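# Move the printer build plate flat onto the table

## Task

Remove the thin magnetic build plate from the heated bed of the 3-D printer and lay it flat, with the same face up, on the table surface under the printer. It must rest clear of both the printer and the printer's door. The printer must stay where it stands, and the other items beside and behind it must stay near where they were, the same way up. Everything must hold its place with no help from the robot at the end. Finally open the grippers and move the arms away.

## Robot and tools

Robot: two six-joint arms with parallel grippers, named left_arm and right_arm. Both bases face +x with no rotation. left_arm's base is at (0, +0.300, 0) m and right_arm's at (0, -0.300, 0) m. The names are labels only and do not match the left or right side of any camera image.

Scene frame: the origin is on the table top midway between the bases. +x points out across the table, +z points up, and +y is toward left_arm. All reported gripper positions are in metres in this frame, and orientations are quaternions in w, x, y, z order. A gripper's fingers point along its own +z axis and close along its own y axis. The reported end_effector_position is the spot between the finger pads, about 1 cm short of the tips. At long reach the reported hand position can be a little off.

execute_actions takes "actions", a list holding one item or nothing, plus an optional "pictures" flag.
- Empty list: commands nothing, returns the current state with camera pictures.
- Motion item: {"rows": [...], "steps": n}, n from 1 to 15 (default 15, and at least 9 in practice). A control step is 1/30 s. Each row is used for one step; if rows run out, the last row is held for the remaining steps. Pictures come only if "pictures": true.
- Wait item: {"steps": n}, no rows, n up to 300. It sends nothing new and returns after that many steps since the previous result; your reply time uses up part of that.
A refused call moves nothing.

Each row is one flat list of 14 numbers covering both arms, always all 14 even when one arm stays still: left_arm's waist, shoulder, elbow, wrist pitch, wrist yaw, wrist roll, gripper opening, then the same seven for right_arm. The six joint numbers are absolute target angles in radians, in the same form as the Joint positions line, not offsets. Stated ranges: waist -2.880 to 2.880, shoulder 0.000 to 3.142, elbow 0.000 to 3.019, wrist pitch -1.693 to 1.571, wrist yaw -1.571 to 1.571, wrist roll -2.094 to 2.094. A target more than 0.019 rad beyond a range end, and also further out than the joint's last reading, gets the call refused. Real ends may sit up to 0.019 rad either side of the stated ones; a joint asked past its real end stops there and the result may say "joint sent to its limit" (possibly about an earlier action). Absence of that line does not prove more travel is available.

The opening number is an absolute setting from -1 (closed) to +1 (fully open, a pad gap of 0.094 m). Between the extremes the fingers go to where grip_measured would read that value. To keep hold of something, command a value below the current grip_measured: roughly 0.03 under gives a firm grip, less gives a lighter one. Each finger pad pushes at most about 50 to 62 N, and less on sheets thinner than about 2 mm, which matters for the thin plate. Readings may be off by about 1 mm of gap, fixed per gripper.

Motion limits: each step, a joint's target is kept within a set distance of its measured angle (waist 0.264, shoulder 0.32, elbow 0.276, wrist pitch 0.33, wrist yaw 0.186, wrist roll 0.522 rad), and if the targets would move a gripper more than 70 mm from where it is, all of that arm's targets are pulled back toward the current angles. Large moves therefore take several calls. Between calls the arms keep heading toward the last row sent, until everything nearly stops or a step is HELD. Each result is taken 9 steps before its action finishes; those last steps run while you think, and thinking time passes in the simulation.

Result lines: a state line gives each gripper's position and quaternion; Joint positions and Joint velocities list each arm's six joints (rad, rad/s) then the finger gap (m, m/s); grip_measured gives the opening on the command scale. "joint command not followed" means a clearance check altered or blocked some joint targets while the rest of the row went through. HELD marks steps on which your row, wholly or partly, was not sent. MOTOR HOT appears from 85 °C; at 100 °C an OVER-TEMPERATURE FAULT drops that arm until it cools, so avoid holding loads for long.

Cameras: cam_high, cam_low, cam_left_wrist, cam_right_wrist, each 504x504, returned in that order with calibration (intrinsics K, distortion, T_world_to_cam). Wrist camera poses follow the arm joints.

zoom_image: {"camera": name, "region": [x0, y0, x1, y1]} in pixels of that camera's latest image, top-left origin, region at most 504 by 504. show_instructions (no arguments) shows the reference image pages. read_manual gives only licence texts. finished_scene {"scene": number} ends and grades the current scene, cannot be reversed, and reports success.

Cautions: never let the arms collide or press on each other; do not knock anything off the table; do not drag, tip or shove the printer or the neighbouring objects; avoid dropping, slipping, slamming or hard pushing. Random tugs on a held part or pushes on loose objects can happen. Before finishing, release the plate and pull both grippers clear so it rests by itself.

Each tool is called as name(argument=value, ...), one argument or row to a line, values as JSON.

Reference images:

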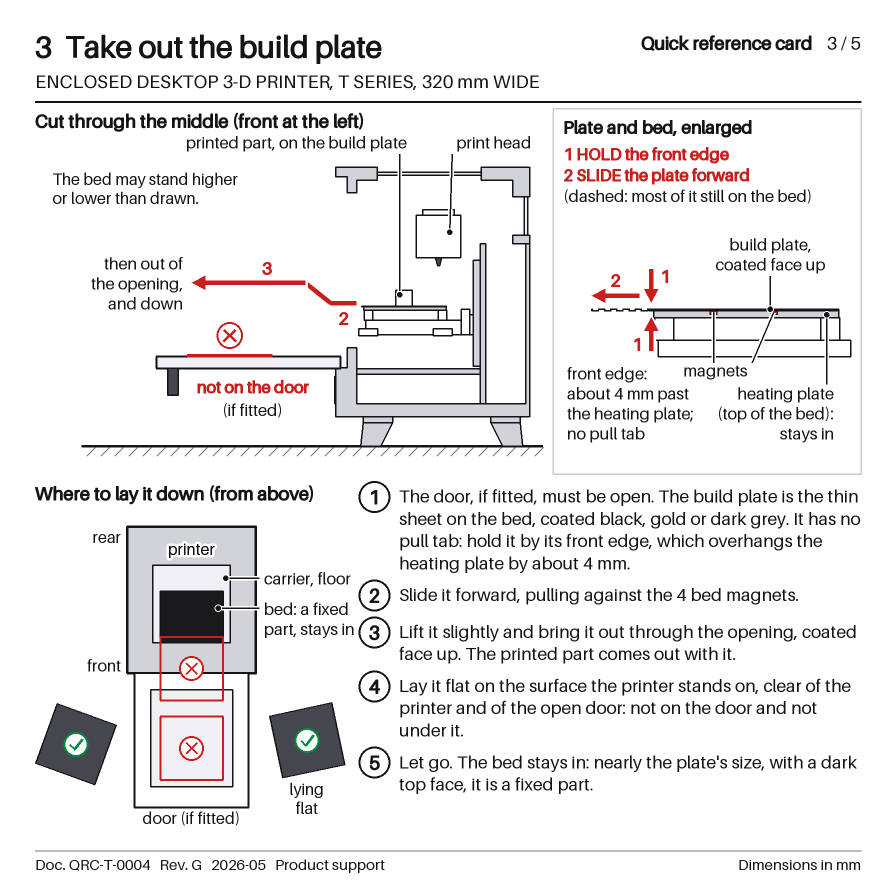

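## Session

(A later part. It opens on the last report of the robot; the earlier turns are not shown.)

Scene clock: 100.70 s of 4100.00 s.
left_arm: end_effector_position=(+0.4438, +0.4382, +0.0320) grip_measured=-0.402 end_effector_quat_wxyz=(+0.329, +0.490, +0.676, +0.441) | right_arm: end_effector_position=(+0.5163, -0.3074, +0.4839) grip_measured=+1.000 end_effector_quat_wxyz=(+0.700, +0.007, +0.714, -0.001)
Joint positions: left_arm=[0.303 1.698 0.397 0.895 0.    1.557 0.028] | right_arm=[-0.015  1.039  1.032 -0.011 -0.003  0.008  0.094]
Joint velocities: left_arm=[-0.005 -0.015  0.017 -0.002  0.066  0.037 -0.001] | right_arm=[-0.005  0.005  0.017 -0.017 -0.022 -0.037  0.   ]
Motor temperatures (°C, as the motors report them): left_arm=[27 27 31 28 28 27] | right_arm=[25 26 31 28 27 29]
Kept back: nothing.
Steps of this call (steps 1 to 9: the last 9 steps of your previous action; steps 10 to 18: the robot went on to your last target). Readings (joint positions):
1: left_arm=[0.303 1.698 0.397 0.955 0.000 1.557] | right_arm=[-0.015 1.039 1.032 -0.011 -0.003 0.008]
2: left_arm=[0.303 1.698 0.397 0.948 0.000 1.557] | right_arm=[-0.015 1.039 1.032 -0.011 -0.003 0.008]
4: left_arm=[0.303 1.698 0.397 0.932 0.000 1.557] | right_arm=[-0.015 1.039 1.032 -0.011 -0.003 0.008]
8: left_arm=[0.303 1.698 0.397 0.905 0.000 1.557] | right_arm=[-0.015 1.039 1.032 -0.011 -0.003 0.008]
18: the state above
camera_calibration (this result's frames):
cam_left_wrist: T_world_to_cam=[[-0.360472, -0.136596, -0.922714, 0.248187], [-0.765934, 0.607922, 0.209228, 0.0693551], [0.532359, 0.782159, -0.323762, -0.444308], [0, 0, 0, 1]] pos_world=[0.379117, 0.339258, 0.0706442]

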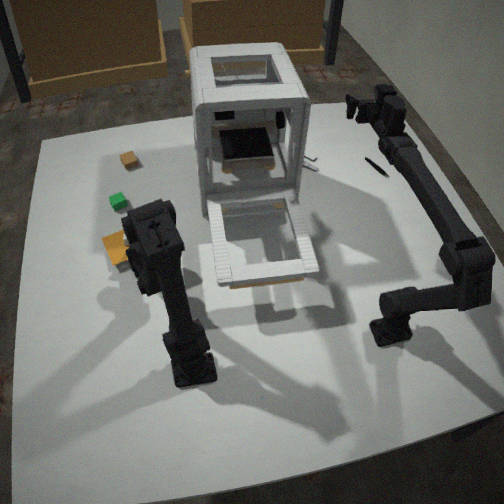

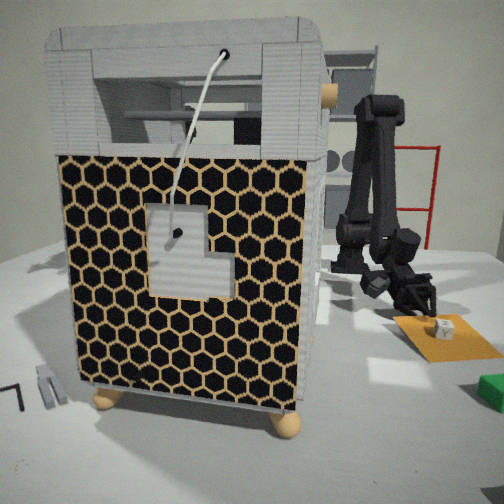

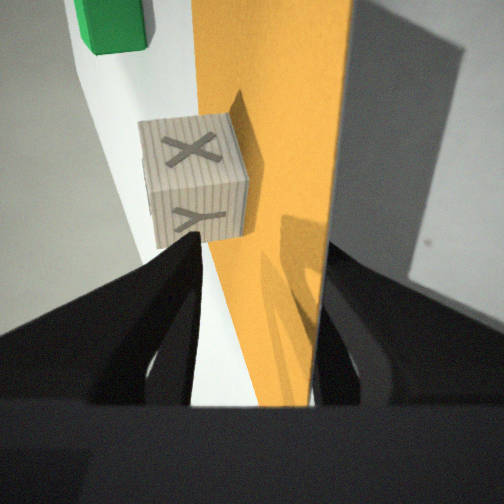

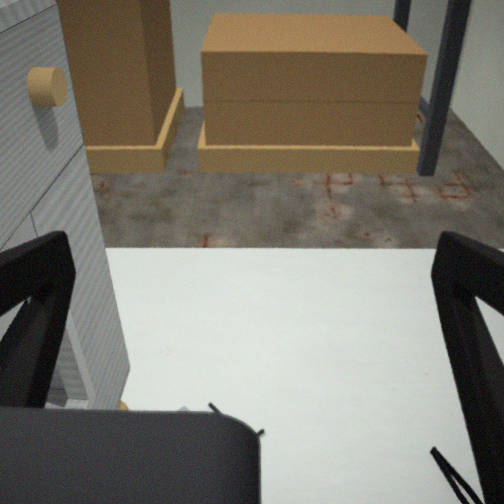

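execute_actions(
  actions=[
    {"rows": [[0.306,1.674,0.409,0.881,0.002,1.546,-0.40,-0.015,1.039,1.032,-0.011,-0.003,0.008,1],[0.306,1.668,0.409,0.878,0.002,1.546,-0.40,-0.015,1.039,1.032,-0.011,-0.003,0.008,1],[0.306,1.663,0.409,0.875,0.002,1.546,-0.40,-0.015,1.039,1.032,-0.011,-0.003,0.008,1],[0.306,1.6591,0.4058,0.8719,0.002,1.546,-0.40,-0.015,1.039,1.032,-0.011,-0.003,0.008,1],[0.306,1.6551,0.4026,0.8688,0.002,1.546,-0.40,-0.015,1.039,1.032,-0.011,-0.003,0.008,1],[0.306,1.6512,0.3994,0.8657,0.002,1.546,-0.40,-0.015,1.039,1.032,-0.011,-0.003,0.008,1],[0.306,1.6473,0.3962,0.8626,0.002,1.546,-0.40,-0.015,1.039,1.032,-0.011,-0.003,0.008,1],[0.306,1.6434,0.393,0.8595,0.002,1.546,-0.40,-0.015,1.039,1.032,-0.011,-0.003,0.008,1],[0.306,1.6394,0.3898,0.8563,0.002,1.546,-0.40,-0.015,1.039,1.032,-0.011,-0.003,0.008,1],[0.306,1.6355,0.3866,0.8532,0.002,1.546,-0.40,-0.015,1.039,1.032,-0.011,-0.003,0.008,1],[0.306,1.6316,0.3834,0.8501,0.002,1.546,-0.40,-0.015,1.039,1.032,-0.011,-0.003,0.008,1],[0.306,1.6276,0.3802,0.847,0.002,1.546,-0.40,-0.015,1.039,1.032,-0.011,-0.003,0.008,1],[0.306,1.6237,0.377,0.8439,0.002,1.546,-0.40,-0.015,1.039,1.032,-0.011,-0.003,0.008,1],[0.306,1.6198,0.3738,0.8408,0.002,1.546,-0.40,-0.015,1.039,1.032,-0.011,-0.003,0.008,1],[0.306,1.6158,0.3706,0.8377,0.002,1.546,-0.40,-0.015,1.039,1.032,-0.011,-0.003,0.008,1]], "steps": 15},
  ],
)

execute_actions(
  actions=[
    {"steps": 16},
  ],
  pictures=true,
)

Scene clock: 102.03 s of 4100.00 s.
left_arm: end_effector_position=(+0.4432, +0.4380, +0.0321) grip_measured=-0.402 end_effector_quat_wxyz=(+0.327, +0.491, +0.678, +0.439) | right_arm: end_effector_position=(+0.5163, -0.3074, +0.4839) grip_measured=+1.000 end_effector_quat_wxyz=(+0.700, +0.007, +0.714, -0.001)
Joint positions: left_arm=[0.303 1.691 0.397 0.881 0.    1.557 0.028] | right_arm=[-0.015  1.039  1.032 -0.011 -0.003  0.008  0.094]
Joint velocities: left_arm=[-0.015 -0.112 -0.007 -0.095 -0.007  0.022  0.   ] | right_arm=[-0.015 -0.015  0.007 -0.037 -0.037  0.022  0.   ]
Motor temperatures (°C, as the motors report them): left_arm=[27 27 30 28 28 27] | right_arm=[25 26 31 28 27 29]
Steps of this call (steps 1 to 15: the robot went on to your last target; steps 16 to 34: nothing new was sent; steps 35 to 40: the first 6 steps of this action). Readings (joint positions):
35: left_arm=[0.303 1.698 0.397 0.894 0.000 1.557] | right_arm=[-0.015 1.039 1.032 -0.011 -0.003 0.008]
36: left_arm=[0.303 1.698 0.397 0.893 0.000 1.557] | right_arm=[-0.015 1.039 1.032 -0.011 -0.003 0.008]
38: left_arm=[0.303 1.696 0.397 0.887 0.000 1.557] | right_arm=[-0.015 1.039 1.032 -0.011 -0.003 0.008]
40: the state above

Scene clock: 102.57 s of 4100.00 s.
left_arm: end_effector_position=(+0.4321, +0.4345, +0.0366) grip_measured=-0.402 end_effector_quat_wxyz=(+0.324, +0.493, +0.681, +0.434) | right_arm: end_effector_position=(+0.5163, -0.3074, +0.4839) grip_measured=+1.000 end_effector_quat_wxyz=(+0.700, +0.007, +0.714, -0.001)
Joint positions: left_arm=[0.303 1.642 0.369 0.848 0.    1.557 0.028] | right_arm=[-0.015  1.039  1.032 -0.011 -0.003  0.008  0.094]
Joint velocities: left_arm=[-0.005 -0.005 -0.007 -0.012  0.022  0.007 -0.002] | right_arm=[-0.005 -0.005  0.012 -0.017  0.007 -0.051  0.   ]
Motor temperatures (°C, as the motors report them): left_arm=[27 27 30 28 28 27] | right_arm=[25 26 31 28 27 29]
Kept back: nothing.
Steps of this call (steps 1 to 9: the last 9 steps of your previous action; steps 10 to 16: the robot went on to your last target). Readings (joint positions):
1: left_arm=[0.303 1.687 0.397 0.878 0.000 1.557] | right_arm=[-0.015 1.039 1.032 -0.011 -0.003 0.008]
2: left_arm=[0.303 1.682 0.396 0.875 0.000 1.557] | right_arm=[-0.015 1.039 1.032 -0.011 -0.003 0.008]
4: left_arm=[0.303 1.672 0.394 0.870 0.000 1.557] | right_arm=[-0.015 1.039 1.032 -0.011 -0.003 0.008]
8: left_arm=[0.303 1.653 0.381 0.858 0.000 1.557] | right_arm=[-0.015 1.039 1.032 -0.011 -0.003 0.008]
16: the state above
camera_calibration (this result's frames):
cam_left_wrist: T_world_to_cam=[[-0.377202, -0.141825, -0.915207, 0.256944], [-0.762029, 0.609142, 0.219674, 0.0590275], [0.526336, 0.780276, -0.337845, -0.429757], [0, 0, 0, 1]] pos_world=[0.368097, 0.335814, 0.0769994]

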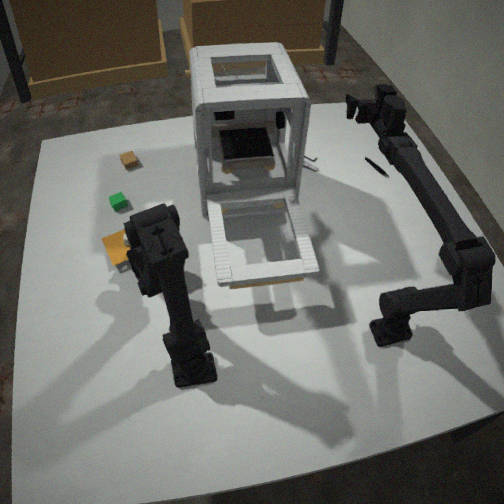

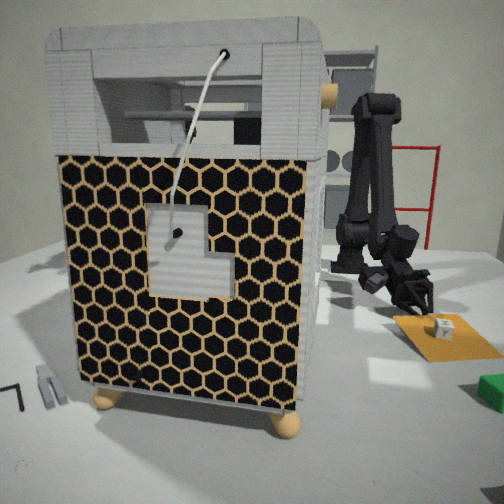

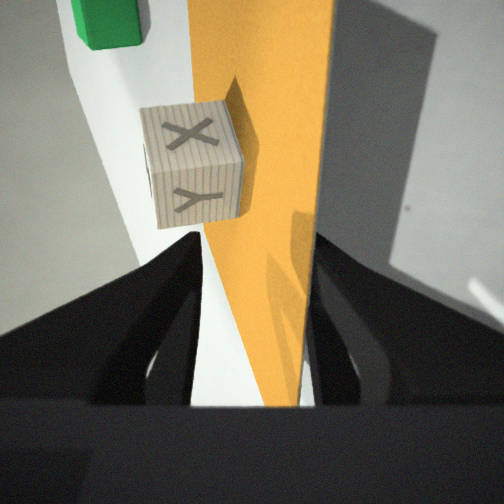

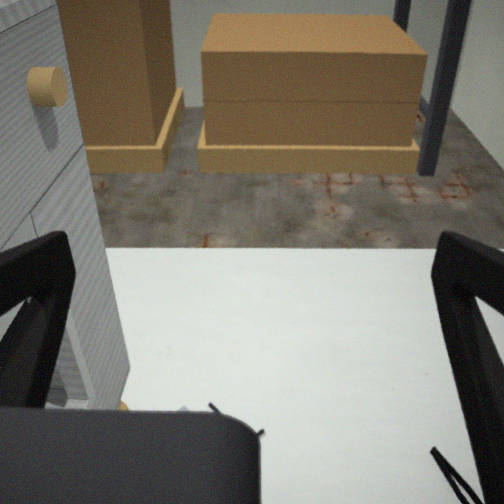

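execute_actions(
  actions=[
    {"rows": [[0.306,1.6158,0.3706,0.833,0.002,1.546,-0.40,-0.015,1.039,1.032,-0.011,-0.003,0.008,1],[0.306,1.6158,0.3706,0.828,0.002,1.546,-0.40,-0.015,1.039,1.032,-0.011,-0.003,0.008,1],[0.306,1.6158,0.3706,0.823,0.002,1.546,-0.40,-0.015,1.039,1.032,-0.011,-0.003,0.008,1],[0.306,1.6158,0.3706,0.818,0.002,1.546,-0.40,-0.015,1.039,1.032,-0.011,-0.003,0.008,1],[0.306,1.6158,0.3706,0.813,0.002,1.546,-0.40,-0.015,1.039,1.032,-0.011,-0.003,0.008,1],[0.306,1.6158,0.3706,0.808,0.002,1.546,-0.40,-0.015,1.039,1.032,-0.011,-0.003,0.008,1],[0.306,1.6158,0.3706,0.803,0.002,1.546,-0.40,-0.015,1.039,1.032,-0.011,-0.003,0.008,1],[0.306,1.6158,0.3706,0.799,0.002,1.546,-0.40,-0.015,1.039,1.032,-0.011,-0.003,0.008,1],[0.306,1.6158,0.3690,0.797,0.002,1.546,-0.40,-0.015,1.039,1.032,-0.011,-0.003,0.008,1],[0.306,1.6158,0.3680,0.796,0.002,1.546,-0.40,-0.015,1.039,1.032,-0.011,-0.003,0.008,1],[0.306,1.6125,0.3640,0.796,0.002,1.546,-0.40,-0.015,1.039,1.032,-0.011,-0.003,0.008,1],[0.306,1.6092,0.3600,0.796,0.002,1.546,-0.40,-0.015,1.039,1.032,-0.011,-0.003,0.008,1],[0.306,1.6059,0.3560,0.796,0.002,1.546,-0.40,-0.015,1.039,1.032,-0.011,-0.003,0.008,1],[0.306,1.6026,0.3520,0.796,0.002,1.546,-0.40,-0.015,1.039,1.032,-0.011,-0.003,0.008,1],[0.306,1.5994,0.3480,0.796,0.002,1.546,-0.40,-0.015,1.039,1.032,-0.011,-0.003,0.008,1]], "steps": 15},
  ],
)

execute_actions(
  actions=[
    {"rows": [[0.306,1.5961,0.3440,0.796,0.002,1.546,-0.40,-0.015,1.039,1.032,-0.011,-0.003,0.008,1],[0.306,1.5928,0.3400,0.796,0.002,1.546,-0.40,-0.015,1.039,1.032,-0.011,-0.003,0.008,1],[0.306,1.5895,0.3360,0.796,0.002,1.546,-0.40,-0.015,1.039,1.032,-0.011,-0.003,0.008,1],[0.306,1.5862,0.3320,0.796,0.002,1.546,-0.40,-0.015,1.039,1.032,-0.011,-0.003,0.008,1],[0.306,1.5829,0.3280,0.796,0.002,1.546,-0.40,-0.015,1.039,1.032,-0.011,-0.003,0.008,1],[0.306,1.5796,0.3240,0.796,0.002,1.546,-0.40,-0.015,1.039,1.032,-0.011,-0.003,0.008,1],[0.306,1.5763,0.3200,0.796,0.002,1.546,-0.40,-0.015,1.039,1.032,-0.011,-0.003,0.008,1],[0.306,1.5730,0.3160,0.796,0.002,1.546,-0.40,-0.015,1.039,1.032,-0.011,-0.003,0.008,1],[0.306,1.5697,0.3120,0.796,0.002,1.546,-0.40,-0.015,1.039,1.032,-0.011,-0.003,0.008,1],[0.306,1.5664,0.3080,0.796,0.002,1.546,-0.40,-0.015,1.039,1.032,-0.011,-0.003,0.008,1],[0.306,1.5631,0.3040,0.796,0.002,1.546,-0.40,-0.015,1.039,1.032,-0.011,-0.003,0.008,1],[0.306,1.5598,0.3000,0.796,0.002,1.546,-0.40,-0.015,1.039,1.032,-0.011,-0.003,0.008,1],[0.306,1.5565,0.2960,0.796,0.002,1.546,-0.40,-0.015,1.039,1.032,-0.011,-0.003,0.008,1],[0.306,1.5532,0.2920,0.796,0.002,1.546,-0.40,-0.015,1.039,1.032,-0.011,-0.003,0.008,1],[0.306,1.550,0.2880,0.796,0.002,1.546,-0.40,-0.015,1.039,1.032,-0.011,-0.003,0.008,1]], "steps": 15},
  ],
)

execute_actions(
  actions=[
    {"steps": 14},
  ],
  pictures=true,
)

Scene clock: 105.33 s of 4100.00 s.
left_arm: end_effector_position=(+0.4301, +0.4339, +0.0323) grip_measured=-0.402 end_effector_quat_wxyz=(+0.319, +0.496, +0.685, +0.428) | right_arm: end_effector_position=(+0.5163, -0.3074, +0.4839) grip_measured=+1.000 end_effector_quat_wxyz=(+0.700, +0.007, +0.714, -0.001)
Joint positions: left_arm=[0.303 1.642 0.369 0.828 0.    1.557 0.028] | right_arm=[-0.015  1.039  1.032 -0.011 -0.003  0.008  0.094]
Joint velocities: left_arm=[-0.015 -0.015 -0.007 -0.154  0.037 -0.022 -0.001] | right_arm=[-0.005 -0.024 -0.002  0.002  0.022  0.037  0.   ]
Motor temperatures (°C, as the motors report them): left_arm=[27 27 30 28 28 27] | right_arm=[25 26 31 28 27 29]
Steps of this call (steps 1 to 15: the robot went on to your last target; steps 16 to 77: nothing new was sent; steps 78 to 83: the first 6 steps of this action). Readings (joint positions):
78: left_arm=[0.303 1.642 0.369 0.847 0.000 1.557] | right_arm=[-0.015 1.039 1.032 -0.011 -0.003 0.008]
79: left_arm=[0.303 1.642 0.369 0.845 0.000 1.557] | right_arm=[-0.015 1.039 1.032 -0.011 -0.003 0.008]
81: left_arm=[0.303 1.642 0.369 0.837 0.000 1.557] | right_arm=[-0.015 1.039 1.032 -0.011 -0.003 0.008]
83: the state above

Scene clock: 105.83 s of 4100.00 s.
left_arm: end_effector_position=(+0.4132, +0.4286, +0.0271) grip_measured=-0.402 end_effector_quat_wxyz=(+0.311, +0.501, +0.691, +0.417) | right_arm: end_effector_position=(+0.5163, -0.3074, +0.4839) grip_measured=+1.000 end_effector_quat_wxyz=(+0.700, +0.007, +0.714, -0.001)
Joint positions: left_arm=[0.303 1.612 0.33  0.806 0.    1.557 0.028] | right_arm=[-0.015  1.039  1.032 -0.011 -0.003  0.008  0.094]
Joint velocities: left_arm=[-0.015 -0.112 -0.134 -0.002 -0.037  0.081 -0.001] | right_arm=[-0.005 -0.005  0.007 -0.022 -0.022  0.007  0.   ]
Motor temperatures (°C, as the motors report them): left_arm=[27 27 30 28 28 27] | right_arm=[25 26 31 28 27 29]
Steps of this call (steps 1 to 9: the last 9 steps of your previous action; steps 10 to 15: the first 6 steps of this action). Readings (joint positions):
10: left_arm=[0.303 1.631 0.353 0.807 0.000 1.557] | right_arm=[-0.015 1.039 1.032 -0.011 -0.003 0.008]
11: left_arm=[0.303 1.628 0.348 0.807 0.000 1.557] | right_arm=[-0.015 1.039 1.032 -0.011 -0.003 0.008]
13: left_arm=[0.303 1.620 0.339 0.806 0.000 1.557] | right_arm=[-0.015 1.039 1.032 -0.011 -0.003 0.008]
15: the state above

Scene clock: 106.30 s of 4100.00 s.
left_arm: end_effector_position=(+0.3967, +0.4235, +0.0279) grip_measured=-0.402 end_effector_quat_wxyz=(+0.310, +0.502, +0.693, +0.415) | right_arm: end_effector_position=(+0.5163, -0.3074, +0.4839) grip_measured=+1.000 end_effector_quat_wxyz=(+0.700, +0.007, +0.714, -0.001)
Joint positions: left_arm=[0.303 1.575 0.286 0.806 0.    1.557 0.028] | right_arm=[-0.015  1.039  1.032 -0.011 -0.003  0.008  0.094]
Joint velocities: left_arm=[ 0.005  0.005  0.002 -0.007 -0.066 -0.051 -0.   ] | right_arm=[ 0.005  0.005  0.002 -0.002 -0.066 -0.037  0.   ]
Motor temperatures (°C, as the motors report them): left_arm=[27 27 30 28 28 27] | right_arm=[25 26 31 28 27 29]
Kept back: nothing.
Steps of this call (steps 1 to 9: the last 9 steps of your previous action; steps 10 to 14: the robot went on to your last target). Readings (joint positions):
1: left_arm=[0.303 1.609 0.326 0.806 0.000 1.557] | right_arm=[-0.015 1.039 1.032 -0.011 -0.003 0.008]
2: left_arm=[0.303 1.606 0.323 0.806 0.000 1.557] | right_arm=[-0.015 1.039 1.032 -0.011 -0.003 0.008]
4: left_arm=[0.303 1.599 0.315 0.806 0.000 1.557] | right_arm=[-0.015 1.039 1.032 -0.011 -0.003 0.008]
8: left_arm=[0.303 1.585 0.299 0.806 0.000 1.557] | right_arm=[-0.015 1.039 1.032 -0.011 -0.003 0.008]
14: the state above
camera_calibration (this result's frames):
cam_left_wrist: T_world_to_cam=[[-0.426207, -0.157141, -0.890873, 0.259258], [-0.749277, 0.613128, 0.250316, 0.0331095], [0.506884, 0.774197, -0.379061, -0.394005], [0, 0, 0, 1]] pos_world=[0.33502, 0.325477, 0.0733259]

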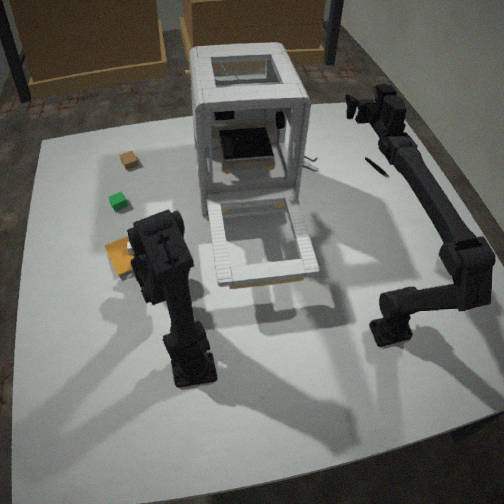

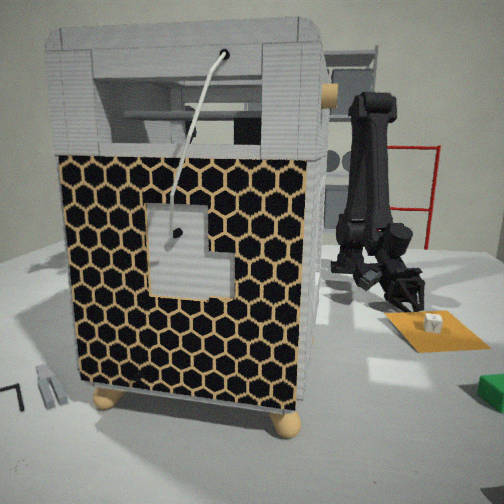

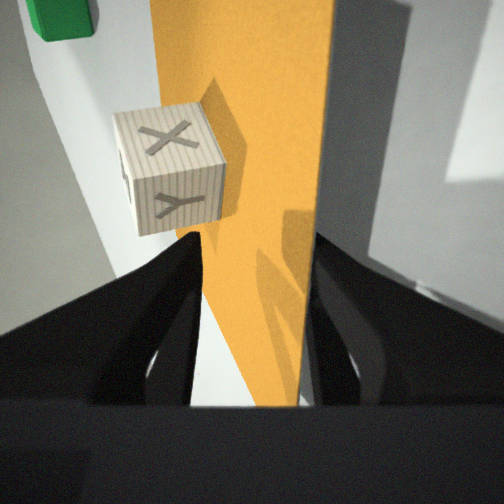

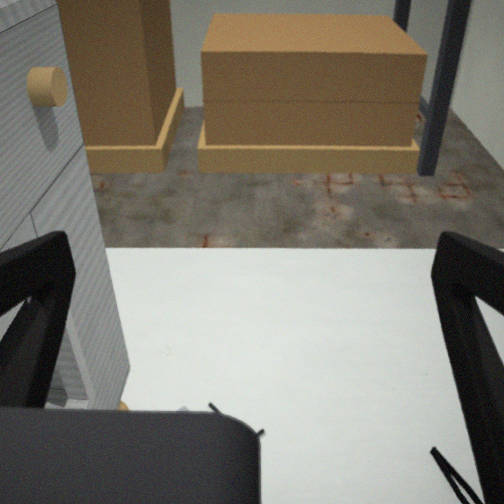

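execute_actions(
  actions=[
    {"rows": [[0.306,1.546,0.296,0.7926,0.002,1.546,-0.40,-0.015,1.039,1.032,-0.011,-0.003,0.008,1],[0.306,1.541,0.301,0.7858,0.002,1.546,-0.397,-0.015,1.039,1.032,-0.011,-0.003,0.008,1],[0.306,1.534,0.305,0.7756,0.002,1.546,-0.394,-0.015,1.039,1.032,-0.011,-0.003,0.008,1],[0.306,1.5254,0.305,0.7620,0.002,1.546,-0.391,-0.015,1.039,1.032,-0.011,-0.003,0.008,1],[0.306,1.5160,0.305,0.7458,0.002,1.546,-0.386,-0.015,1.039,1.032,-0.011,-0.003,0.008,1],[0.306,1.5067,0.305,0.7296,0.002,1.546,-0.382,-0.015,1.039,1.032,-0.011,-0.003,0.008,1],[0.306,1.4974,0.305,0.7135,0.002,1.546,-0.377,-0.015,1.039,1.032,-0.011,-0.003,0.008,1],[0.306,1.4881,0.305,0.6973,0.002,1.546,-0.373,-0.015,1.039,1.032,-0.011,-0.003,0.008,1],[0.306,1.4788,0.305,0.6812,0.002,1.546,-0.369,-0.015,1.039,1.032,-0.011,-0.003,0.008,1],[0.306,1.4699,0.305,0.6652,0.002,1.546,-0.364,-0.015,1.039,1.032,-0.011,-0.003,0.008,1],[0.306,1.4609,0.305,0.6491,0.002,1.546,-0.360,-0.015,1.039,1.032,-0.011,-0.003,0.008,1],[0.306,1.4520,0.305,0.6331,0.002,1.546,-0.355,-0.015,1.039,1.032,-0.011,-0.003,0.008,1],[0.306,1.4431,0.305,0.6171,0.002,1.546,-0.351,-0.015,1.039,1.032,-0.011,-0.003,0.008,1],[0.306,1.4342,0.305,0.6010,0.002,1.546,-0.347,-0.015,1.039,1.032,-0.011,-0.003,0.008,1],[0.306,1.4252,0.305,0.5850,0.002,1.546,-0.342,-0.015,1.039,1.032,-0.011,-0.003,0.008,1]], "steps": 15},
  ],
)

execute_actions(
  actions=[
    {"rows": [[0.306,1.4163,0.305,0.5690,0.002,1.546,-0.338,-0.015,1.039,1.032,-0.011,-0.003,0.008,1],[0.306,1.4077,0.305,0.5532,0.002,1.546,-0.333,-0.015,1.039,1.032,-0.011,-0.003,0.008,1],[0.306,1.3991,0.305,0.5375,0.002,1.546,-0.329,-0.015,1.039,1.032,-0.011,-0.003,0.008,1],[0.306,1.3905,0.305,0.5218,0.002,1.546,-0.325,-0.015,1.039,1.032,-0.011,-0.003,0.008,1],[0.306,1.3819,0.305,0.5061,0.002,1.546,-0.320,-0.015,1.039,1.032,-0.011,-0.003,0.008,1],[0.306,1.3733,0.305,0.4903,0.002,1.546,-0.316,-0.015,1.039,1.032,-0.011,-0.003,0.008,1],[0.306,1.3647,0.305,0.4746,0.002,1.546,-0.311,-0.015,1.039,1.032,-0.011,-0.003,0.008,1],[0.306,1.3561,0.305,0.4589,0.002,1.546,-0.307,-0.015,1.039,1.032,-0.011,-0.003,0.008,1],[0.306,1.3478,0.305,0.4435,0.002,1.546,-0.302,-0.015,1.039,1.032,-0.011,-0.003,0.008,1],[0.306,1.3394,0.305,0.4280,0.002,1.546,-0.298,-0.015,1.039,1.032,-0.011,-0.003,0.008,1],[0.306,1.3311,0.305,0.4126,0.002,1.546,-0.294,-0.015,1.039,1.032,-0.011,-0.003,0.008,1],[0.306,1.3228,0.305,0.3971,0.002,1.546,-0.289,-0.015,1.039,1.032,-0.011,-0.003,0.008,1],[0.306,1.3145,0.305,0.3817,0.002,1.546,-0.285,-0.015,1.039,1.032,-0.011,-0.003,0.008,1],[0.306,1.3061,0.305,0.3663,0.002,1.546,-0.281,-0.015,1.039,1.032,-0.011,-0.003,0.008,1],[0.306,1.2978,0.305,0.3508,0.002,1.546,-0.277,-0.015,1.039,1.032,-0.011,-0.003,0.008,1]], "steps": 15},
  ],
)

execute_actions(
  actions=[
    {"rows": [[0.306,1.2902,0.305,0.3361,0.002,1.546,-0.277,-0.015,1.039,1.032,-0.011,-0.003,0.008,1],[0.306,1.2826,0.305,0.3213,0.002,1.546,-0.277,-0.015,1.039,1.032,-0.011,-0.003,0.008,1],[0.306,1.2749,0.305,0.3066,0.002,1.546,-0.277,-0.015,1.039,1.032,-0.011,-0.003,0.008,1],[0.306,1.2673,0.305,0.2919,0.002,1.546,-0.277,-0.015,1.039,1.032,-0.011,-0.003,0.008,1],[0.306,1.2597,0.305,0.2771,0.002,1.546,-0.277,-0.015,1.039,1.032,-0.011,-0.003,0.008,1],[0.306,1.2520,0.305,0.2624,0.002,1.546,-0.277,-0.015,1.039,1.032,-0.011,-0.003,0.008,1],[0.306,1.2444,0.305,0.2476,0.002,1.546,-0.277,-0.015,1.039,1.032,-0.011,-0.003,0.008,1],[0.306,1.2370,0.305,0.2331,0.002,1.546,-0.277,-0.015,1.039,1.032,-0.011,-0.003,0.008,1],[0.306,1.2296,0.305,0.2186,0.002,1.546,-0.277,-0.015,1.039,1.032,-0.011,-0.003,0.008,1],[0.306,1.2222,0.305,0.2040,0.002,1.546,-0.277,-0.015,1.039,1.032,-0.011,-0.003,0.008,1],[0.306,1.2165,0.305,0.1910,0.002,1.546,-0.277,-0.015,1.039,1.032,-0.011,-0.003,0.008,1],[0.306,1.2118,0.305,0.1798,0.002,1.546,-0.277,-0.015,1.039,1.032,-0.011,-0.003,0.008,1],[0.306,1.2086,0.305,0.1716,0.002,1.546,-0.277,-0.015,1.039,1.032,-0.011,-0.003,0.008,1],[0.306,1.2070,0.305,0.1665,0.002,1.546,-0.277,-0.015,1.039,1.032,-0.011,-0.003,0.008,1],[0.306,1.2065,0.305,0.1645,0.002,1.546,-0.277,-0.015,1.039,1.032,-0.011,-0.003,0.008,1]], "steps": 15},
  ],
  pictures=true,
)

execute_actions(
  actions=[
    {"steps": 14},
  ],
  pictures=true,
)

Scene clock: 113.00 s of 4100.00 s.
left_arm: end_effector_position=(+0.3943, +0.4227, +0.0275) grip_measured=-0.386 end_effector_quat_wxyz=(+0.305, +0.505, +0.697, +0.409) | right_arm: end_effector_position=(+0.5163, -0.3074, +0.4839) grip_measured=+1.000 end_effector_quat_wxyz=(+0.700, +0.007, +0.714, -0.001)
Joint positions: left_arm=[0.303 1.554 0.286 0.767 0.    1.557 0.029] | right_arm=[-0.015  1.039  1.032 -0.011 -0.003  0.008  0.094]
Joint velocities: left_arm=[-0.015 -0.269 -0.002 -0.398  0.007  0.139  0.005] | right_arm=[ 0.005 -0.015 -0.012  0.017  0.007  0.022  0.   ]
Motor temperatures (°C, as the motors report them): left_arm=[27 27 30 28 28 27] | right_arm=[25 26 31 28 27 29]
Steps of this call (steps 1 to 30: the robot went on to your last target; steps 31 to 90: nothing new was sent; then 3.50 s passed at rest; steps 91 to 96: the first 6 steps of this action). Readings (joint positions):
91: left_arm=[0.303 1.575 0.286 0.806 0.000 1.557] | right_arm=[-0.015 1.039 1.032 -0.011 -0.003 0.008]
92: left_arm=[0.303 1.573 0.286 0.803 0.000 1.557] | right_arm=[-0.015 1.039 1.032 -0.011 -0.003 0.008]
94: left_arm=[0.303 1.567 0.286 0.791 0.000 1.557] | right_arm=[-0.015 1.039 1.032 -0.011 -0.003 0.008]
96: the state above

Scene clock: 113.50 s of 4100.00 s.
left_arm: end_effector_position=(+0.3797, +0.4182, +0.0338) grip_measured=-0.320 end_effector_quat_wxyz=(+0.282, +0.518, +0.714, +0.377) | right_arm: end_effector_position=(+0.5163, -0.3074, +0.4839) grip_measured=+1.000 end_effector_quat_wxyz=(+0.700, +0.007, +0.714, -0.001)
Joint positions: left_arm=[0.303 1.41  0.286 0.534 0.    1.557 0.032] | right_arm=[-0.015  1.039  1.032 -0.011 -0.003  0.008  0.094]
Joint velocities: left_arm=[ 0.005 -0.308 -0.012 -0.442  0.037 -0.066  0.004] | right_arm=[ 0.005  0.024 -0.002  0.002 -0.037 -0.022  0.   ]
Motor temperatures (°C, as the motors report them): left_arm=[27 27 30 28 28 27] | right_arm=[25 26 31 28 27 29]
Steps of this call (steps 1 to 9: the last 9 steps of your previous action; steps 10 to 15: the first 6 steps of this action). Readings (joint positions):
10: left_arm=[0.303 1.455 0.286 0.611 0.000 1.557] | right_arm=[-0.015 1.039 1.032 -0.011 -0.003 0.008]
11: left_arm=[0.303 1.446 0.286 0.595 0.000 1.557] | right_arm=[-0.015 1.039 1.032 -0.011 -0.003 0.008]
13: left_arm=[0.303 1.430 0.286 0.563 0.000 1.557] | right_arm=[-0.015 1.039 1.032 -0.011 -0.003 0.008]
15: the state above

Scene clock: 114.00 s of 4100.00 s.
left_arm: end_effector_position=(+0.3593, +0.4118, +0.0351) grip_measured=-0.279 end_effector_quat_wxyz=(+0.255, +0.531, +0.733, +0.341) | right_arm: end_effector_position=(+0.5163, -0.3074, +0.4839) grip_measured=+1.000 end_effector_quat_wxyz=(+0.700, +0.007, +0.714, -0.001)
Joint positions: left_arm=[0.303 1.284 0.286 0.306 0.    1.557 0.034] | right_arm=[-0.015  1.039  1.032 -0.011 -0.003  0.008  0.094]
Joint velocities: left_arm=[-0.024 -0.239  0.007 -0.422 -0.066  0.037 -0.001] | right_arm=[ 0.015  0.005  0.002  0.002 -0.11  -0.051  0.   ]
Motor temperatures (°C, as the motors report them): left_arm=[27 27 30 28 28 27] | right_arm=[25 26 31 28 27 29]
Steps of this call (steps 1 to 9: the last 9 steps of your previous action; steps 10 to 15: the first 6 steps of this action). Readings (joint positions):
10: left_arm=[0.303 1.322 0.286 0.381 0.000 1.557] | right_arm=[-0.015 1.039 1.032 -0.011 -0.003 0.008]
11: left_arm=[0.303 1.314 0.286 0.365 0.000 1.557] | right_arm=[-0.015 1.039 1.032 -0.011 -0.003 0.008]
13: left_arm=[0.303 1.299 0.286 0.336 0.000 1.557] | right_arm=[-0.015 1.039 1.032 -0.011 -0.003 0.008]
15: the state above
camera_calibration (this result's frames):
cam_left_wrist: T_world_to_cam=[[-0.593244, -0.209345, -0.777326, 0.325482], [-0.688634, 0.632081, 0.355327, -0.0228283], [0.416947, 0.746089, -0.519141, -0.314461], [0, 0, 0, 1]] pos_world=[0.308484, 0.317183, 0.0978679]

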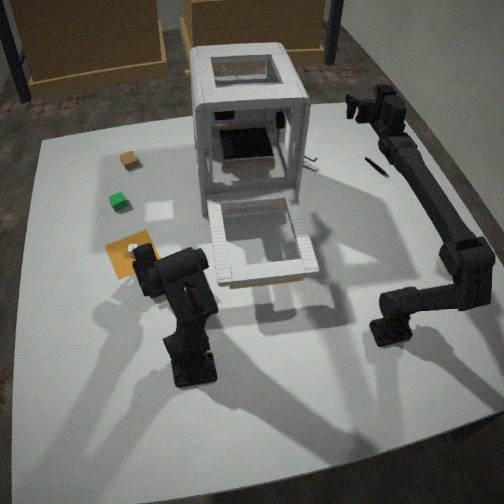

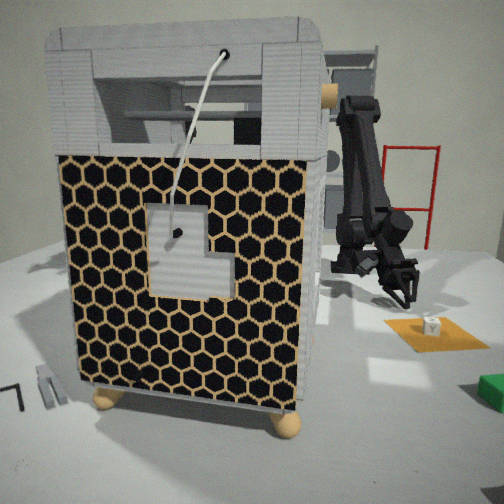

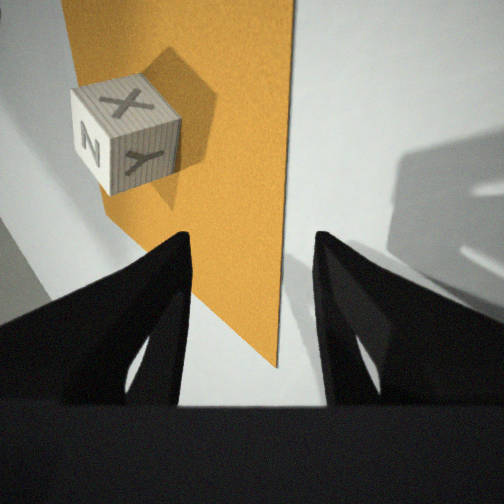

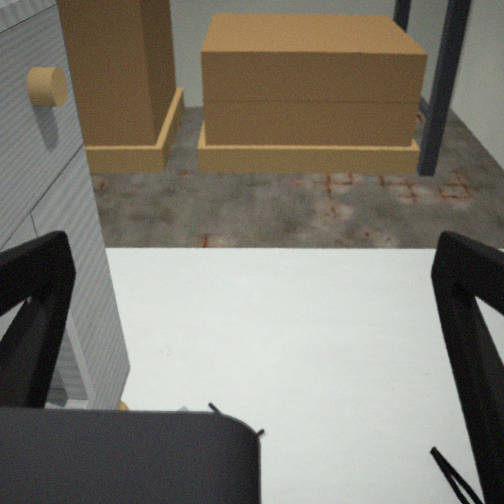

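Scene clock: 114.47 s of 4100.00 s.
left_arm: end_effector_position=(+0.3453, +0.4074, +0.0333) grip_measured=-0.279 end_effector_quat_wxyz=(+0.237, +0.539, +0.744, +0.317) | right_arm: end_effector_position=(+0.5163, -0.3074, +0.4839) grip_measured=+1.000 end_effector_quat_wxyz=(+0.700, +0.007, +0.714, -0.001)
Joint positions: left_arm=[0.303 1.222 0.286 0.18  0.    1.557 0.034] | right_arm=[-0.015  1.039  1.032 -0.011 -0.003  0.008  0.094]
Joint velocities: left_arm=[-0.005 -0.005 -0.002  0.002  0.051 -0.022 -0.   ] | right_arm=[-0.005  0.005 -0.027 -0.002  0.007  0.022  0.   ]
Motor temperatures (°C, as the motors report them): left_arm=[27 27 30 28 28 27] | right_arm=[25 26 31 28 27 29]
Kept back: nothing.
Steps of this call (steps 1 to 9: the last 9 steps of your previous action; steps 10 to 14: the robot went on to your last target). Readings (joint positions):
1: left_arm=[0.303 1.276 0.286 0.291 0.000 1.557] | right_arm=[-0.015 1.039 1.032 -0.011 -0.003 0.008]
2: left_arm=[0.303 1.268 0.286 0.277 0.000 1.557] | right_arm=[-0.015 1.039 1.032 -0.011 -0.003 0.008]
4: left_arm=[0.303 1.253 0.286 0.248 0.000 1.557] | right_arm=[-0.015 1.039 1.032 -0.011 -0.003 0.008]
8: left_arm=[0.303 1.228 0.286 0.198 0.000 1.557] | right_arm=[-0.015 1.039 1.032 -0.011 -0.003 0.008]
14: the state above
camera_calibration (this result's frames):
cam_left_wrist: T_world_to_cam=[[-0.640065, -0.223978, -0.73495, 0.335524], [-0.665715, 0.639244, 0.384957, -0.0408662], [0.38359, 0.735664, -0.558263, -0.289251], [0, 0, 0, 1]] pos_world=[0.298505, 0.314065, 0.100847]

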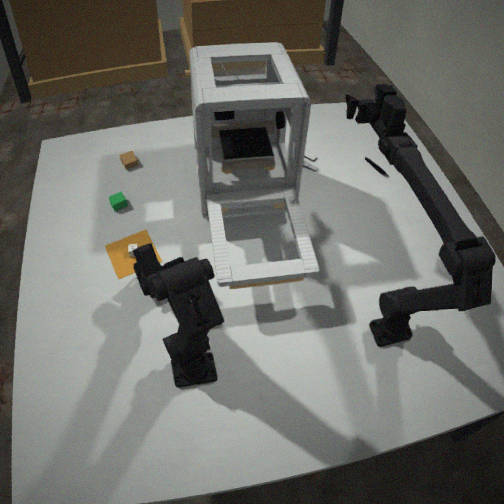

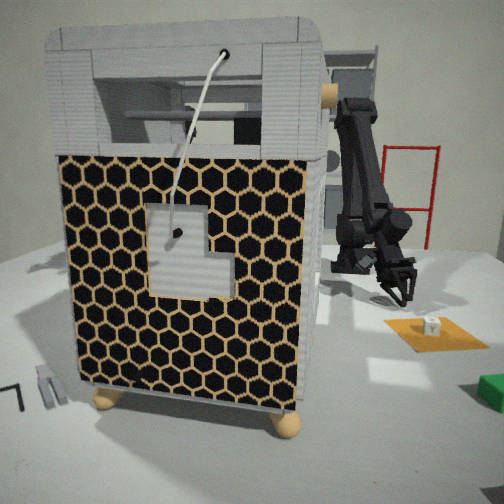

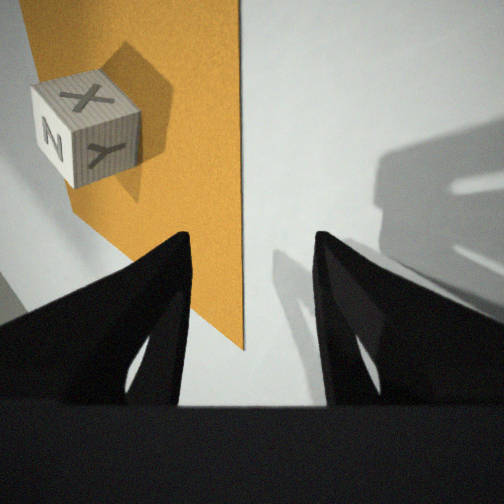

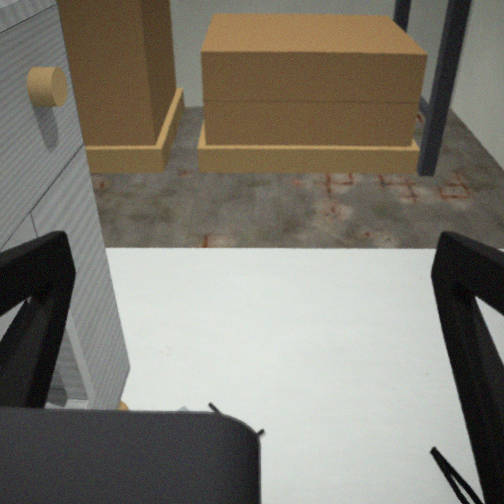

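execute_actions(
  actions=[
    {"rows": [[0.306,1.2038,0.305,0.1639,0.002,1.546,-0.277,-0.015,1.039,1.032,-0.011,-0.003,0.008,1],[0.306,1.1955,0.305,0.1620,0.002,1.546,-0.277,-0.015,1.039,1.032,-0.011,-0.003,0.008,1],[0.306,1.1819,0.305,0.1589,0.002,1.546,-0.277,-0.015,1.039,1.032,-0.011,-0.003,0.008,1],[0.306,1.1632,0.305,0.1546,0.002,1.546,-0.277,-0.015,1.039,1.032,-0.011,-0.003,0.008,1],[0.306,1.1397,0.305,0.1492,0.002,1.546,-0.277,-0.015,1.039,1.032,-0.011,-0.003,0.008,1],[0.306,1.1117,0.305,0.1428,0.002,1.546,-0.277,-0.015,1.039,1.032,-0.011,-0.003,0.008,1],[0.306,1.0796,0.305,0.1355,0.002,1.546,-0.277,-0.015,1.039,1.032,-0.011,-0.003,0.008,1],[0.306,1.0440,0.305,0.1274,0.002,1.546,-0.277,-0.015,1.039,1.032,-0.011,-0.003,0.008,1],[0.306,1.0055,0.305,0.1186,0.002,1.546,-0.277,-0.015,1.039,1.032,-0.011,-0.003,0.008,1],[0.306,0.9647,0.305,0.1092,0.002,1.546,-0.277,-0.015,1.039,1.032,-0.011,-0.003,0.008,1],[0.306,0.9221,0.305,0.0995,0.002,1.546,-0.277,-0.015,1.039,1.032,-0.011,-0.003,0.008,1],[0.306,0.8785,0.305,0.0895,0.002,1.546,-0.277,-0.015,1.039,1.032,-0.011,-0.003,0.008,1],[0.306,0.8345,0.305,0.0795,0.002,1.546,-0.277,-0.015,1.039,1.032,-0.011,-0.003,0.008,1],[0.306,0.7909,0.305,0.0695,0.002,1.546,-0.277,-0.015,1.039,1.032,-0.011,-0.003,0.008,1],[0.306,0.7484,0.305,0.0598,0.002,1.546,-0.277,-0.015,1.039,1.032,-0.011,-0.003,0.008,1]], "steps": 15},
  ],
)

execute_actions(
  actions=[
    {"rows": [[0.306,0.7075,0.305,0.0504,0.002,1.546,-0.277,-0.015,1.039,1.032,-0.011,-0.003,0.008,1],[0.306,0.6690,0.305,0.0416,0.002,1.546,-0.277,-0.015,1.039,1.032,-0.011,-0.003,0.008,1],[0.306,0.6334,0.305,0.0335,0.002,1.546,-0.277,-0.015,1.039,1.032,-0.011,-0.003,0.008,1],[0.306,0.6014,0.305,0.0262,0.002,1.546,-0.277,-0.015,1.039,1.032,-0.011,-0.003,0.008,1],[0.306,0.5734,0.305,0.0198,0.002,1.546,-0.277,-0.015,1.039,1.032,-0.011,-0.003,0.008,1],[0.306,0.5498,0.305,0.0144,0.002,1.546,-0.277,-0.015,1.039,1.032,-0.011,-0.003,0.008,1],[0.306,0.5311,0.305,0.0101,0.002,1.546,-0.277,-0.015,1.039,1.032,-0.011,-0.003,0.008,1],[0.306,0.5175,0.305,0.0070,0.002,1.546,-0.277,-0.015,1.039,1.032,-0.011,-0.003,0.008,1],[0.306,0.5092,0.305,0.0051,0.002,1.546,-0.277,-0.015,1.039,1.032,-0.011,-0.003,0.008,1],[0.306,0.5065,0.305,0.0045,0.002,1.546,-0.277,-0.015,1.039,1.032,-0.011,-0.003,0.008,1]], "steps": 10},
  ],
)

execute_actions(
  actions=[
    {"steps": 16},
  ],
  pictures=true,
)

Scene clock: 116.63 s of 4100.00 s.
left_arm: end_effector_position=(+0.3460, +0.4076, +0.0426) grip_measured=-0.279 end_effector_quat_wxyz=(+0.242, +0.536, +0.740, +0.325) | right_arm: end_effector_position=(+0.5163, -0.3074, +0.4839) grip_measured=+1.000 end_effector_quat_wxyz=(+0.700, +0.007, +0.714, -0.001)
Joint positions: left_arm=[0.303 1.186 0.286 0.164 0.    1.557 0.034] | right_arm=[-0.015  1.039  1.032 -0.011 -0.003  0.008  0.094]
Joint velocities: left_arm=[ 0.005 -0.571 -0.017 -0.168 -0.007 -0.007 -0.001] | right_arm=[ 0.005 -0.024  0.002  0.002 -0.066  0.007  0.   ]
Motor temperatures (°C, as the motors report them): left_arm=[27 27 30 28 28 27] | right_arm=[25 26 31 28 27 29]
Steps of this call (steps 1 to 30: the robot went on to your last target; steps 31 to 59: nothing new was sent; steps 60 to 65: the first 6 steps of this action). Readings (joint positions):
60: left_arm=[0.303 1.222 0.286 0.179 0.000 1.557] | right_arm=[-0.015 1.039 1.032 -0.011 -0.003 0.008]
61: left_arm=[0.303 1.221 0.286 0.179 0.000 1.557] | right_arm=[-0.015 1.039 1.032 -0.011 -0.003 0.008]
63: left_arm=[0.303 1.213 0.286 0.174 0.000 1.557] | right_arm=[-0.015 1.039 1.032 -0.011 -0.003 0.008]
65: the state above

Scene clock: 116.97 s of 4100.00 s.
left_arm: end_effector_position=(+0.3463, +0.4077, +0.1631) grip_measured=-0.279 end_effector_quat_wxyz=(+0.326, +0.492, +0.679, +0.437) | right_arm: end_effector_position=(+0.5163, -0.3074, +0.4839) grip_measured=+1.000 end_effector_quat_wxyz=(+0.700, +0.007, +0.714, -0.001)
Joint positions: left_arm=[0.303 0.789 0.286 0.085 0.    1.557 0.034] | right_arm=[-0.015  1.039  1.032 -0.011 -0.003  0.008  0.094]
Joint velocities: left_arm=[-0.015 -1.353 -0.017 -0.281 -0.037  0.022  0.   ] | right_arm=[-0.024 -0.015  0.002  0.007  0.051  0.037  0.   ]
Motor temperatures (°C, as the motors report them): left_arm=[27 27 30 28 28 27] | right_arm=[25 26 31 28 27 29]
Steps of this call (steps 1 to 9: the last 9 steps of your previous action; step 10: the first step of this action). Readings (joint positions):
10: the state above

Scene clock: 117.50 s of 4100.00 s.
left_arm: end_effector_position=(+0.3222, +0.4002, +0.2408) grip_measured=-0.279 end_effector_quat_wxyz=(+0.378, +0.454, +0.627, +0.507) | right_arm: end_effector_position=(+0.5163, -0.3074, +0.4839) grip_measured=+1.000 end_effector_quat_wxyz=(+0.700, +0.007, +0.714, -0.001)
Joint positions: left_arm=[0.303 0.507 0.286 0.02  0.    1.557 0.034] | right_arm=[-0.015  1.039  1.032 -0.011 -0.003  0.008  0.094]
Joint velocities: left_arm=[-0.005 -0.024 -0.007 -0.022 -0.007  0.037  0.001] | right_arm=[ 0.005 -0.005  0.007 -0.002  0.007 -0.051  0.   ]
Motor temperatures (°C, as the motors report them): left_arm=[27 27 30 28 28 27] | right_arm=[25 26 31 28 27 29]
Kept back: nothing.
Steps of this call (steps 1 to 9: the last 9 steps of your previous action; steps 10 to 16: the robot went on to your last target). Readings (joint positions):
1: left_arm=[0.303 0.745 0.286 0.077 0.000 1.557] | right_arm=[-0.015 1.039 1.032 -0.011 -0.003 0.008]
2: left_arm=[0.303 0.702 0.286 0.068 0.000 1.557] | right_arm=[-0.015 1.039 1.032 -0.011 -0.003 0.008]
4: left_arm=[0.303 0.627 0.286 0.052 0.000 1.557] | right_arm=[-0.015 1.039 1.032 -0.011 -0.003 0.008]
8: left_arm=[0.303 0.527 0.286 0.030 0.000 1.557] | right_arm=[-0.015 1.039 1.032 -0.011 -0.003 0.008]
16: the state above
camera_calibration (this result's frames):
cam_left_wrist: T_world_to_cam=[[-0.173279, -0.078093, -0.981772, 0.322311], [-0.795621, 0.598644, 0.0928065, -0.00305259], [0.580484, 0.797199, -0.165865, -0.341795], [0, 0, 0, 1]] pos_world=[0.251828, 0.299477, 0.260027]

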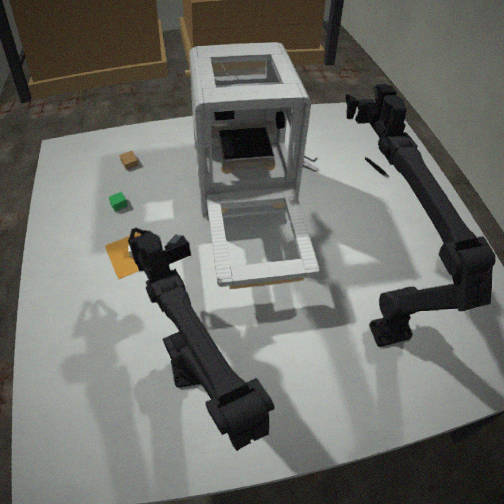

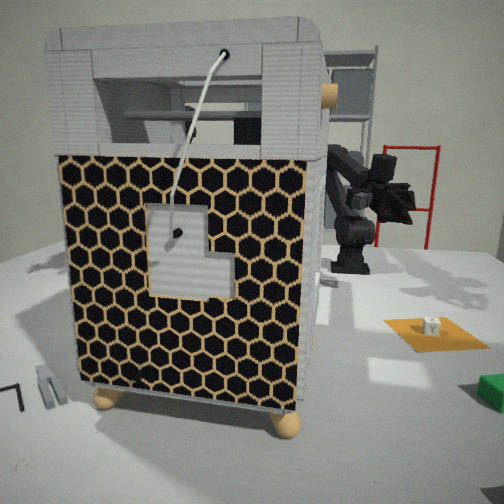

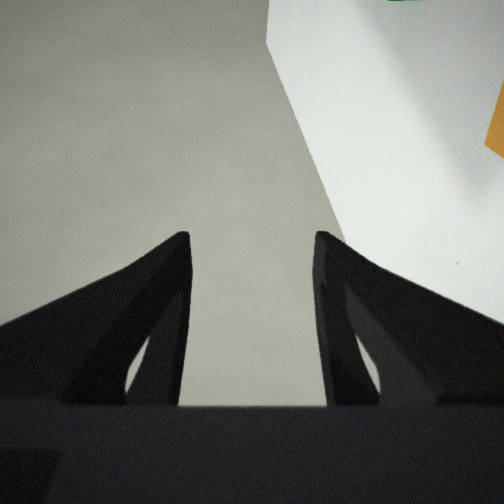

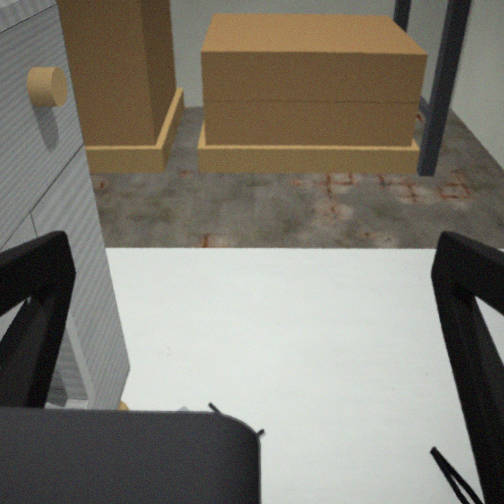

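The plate is flat on the table, clear of the printer and door, and the arm is clear.

finished_scene(
  scene=1,
)

The scene is finished: the task was done.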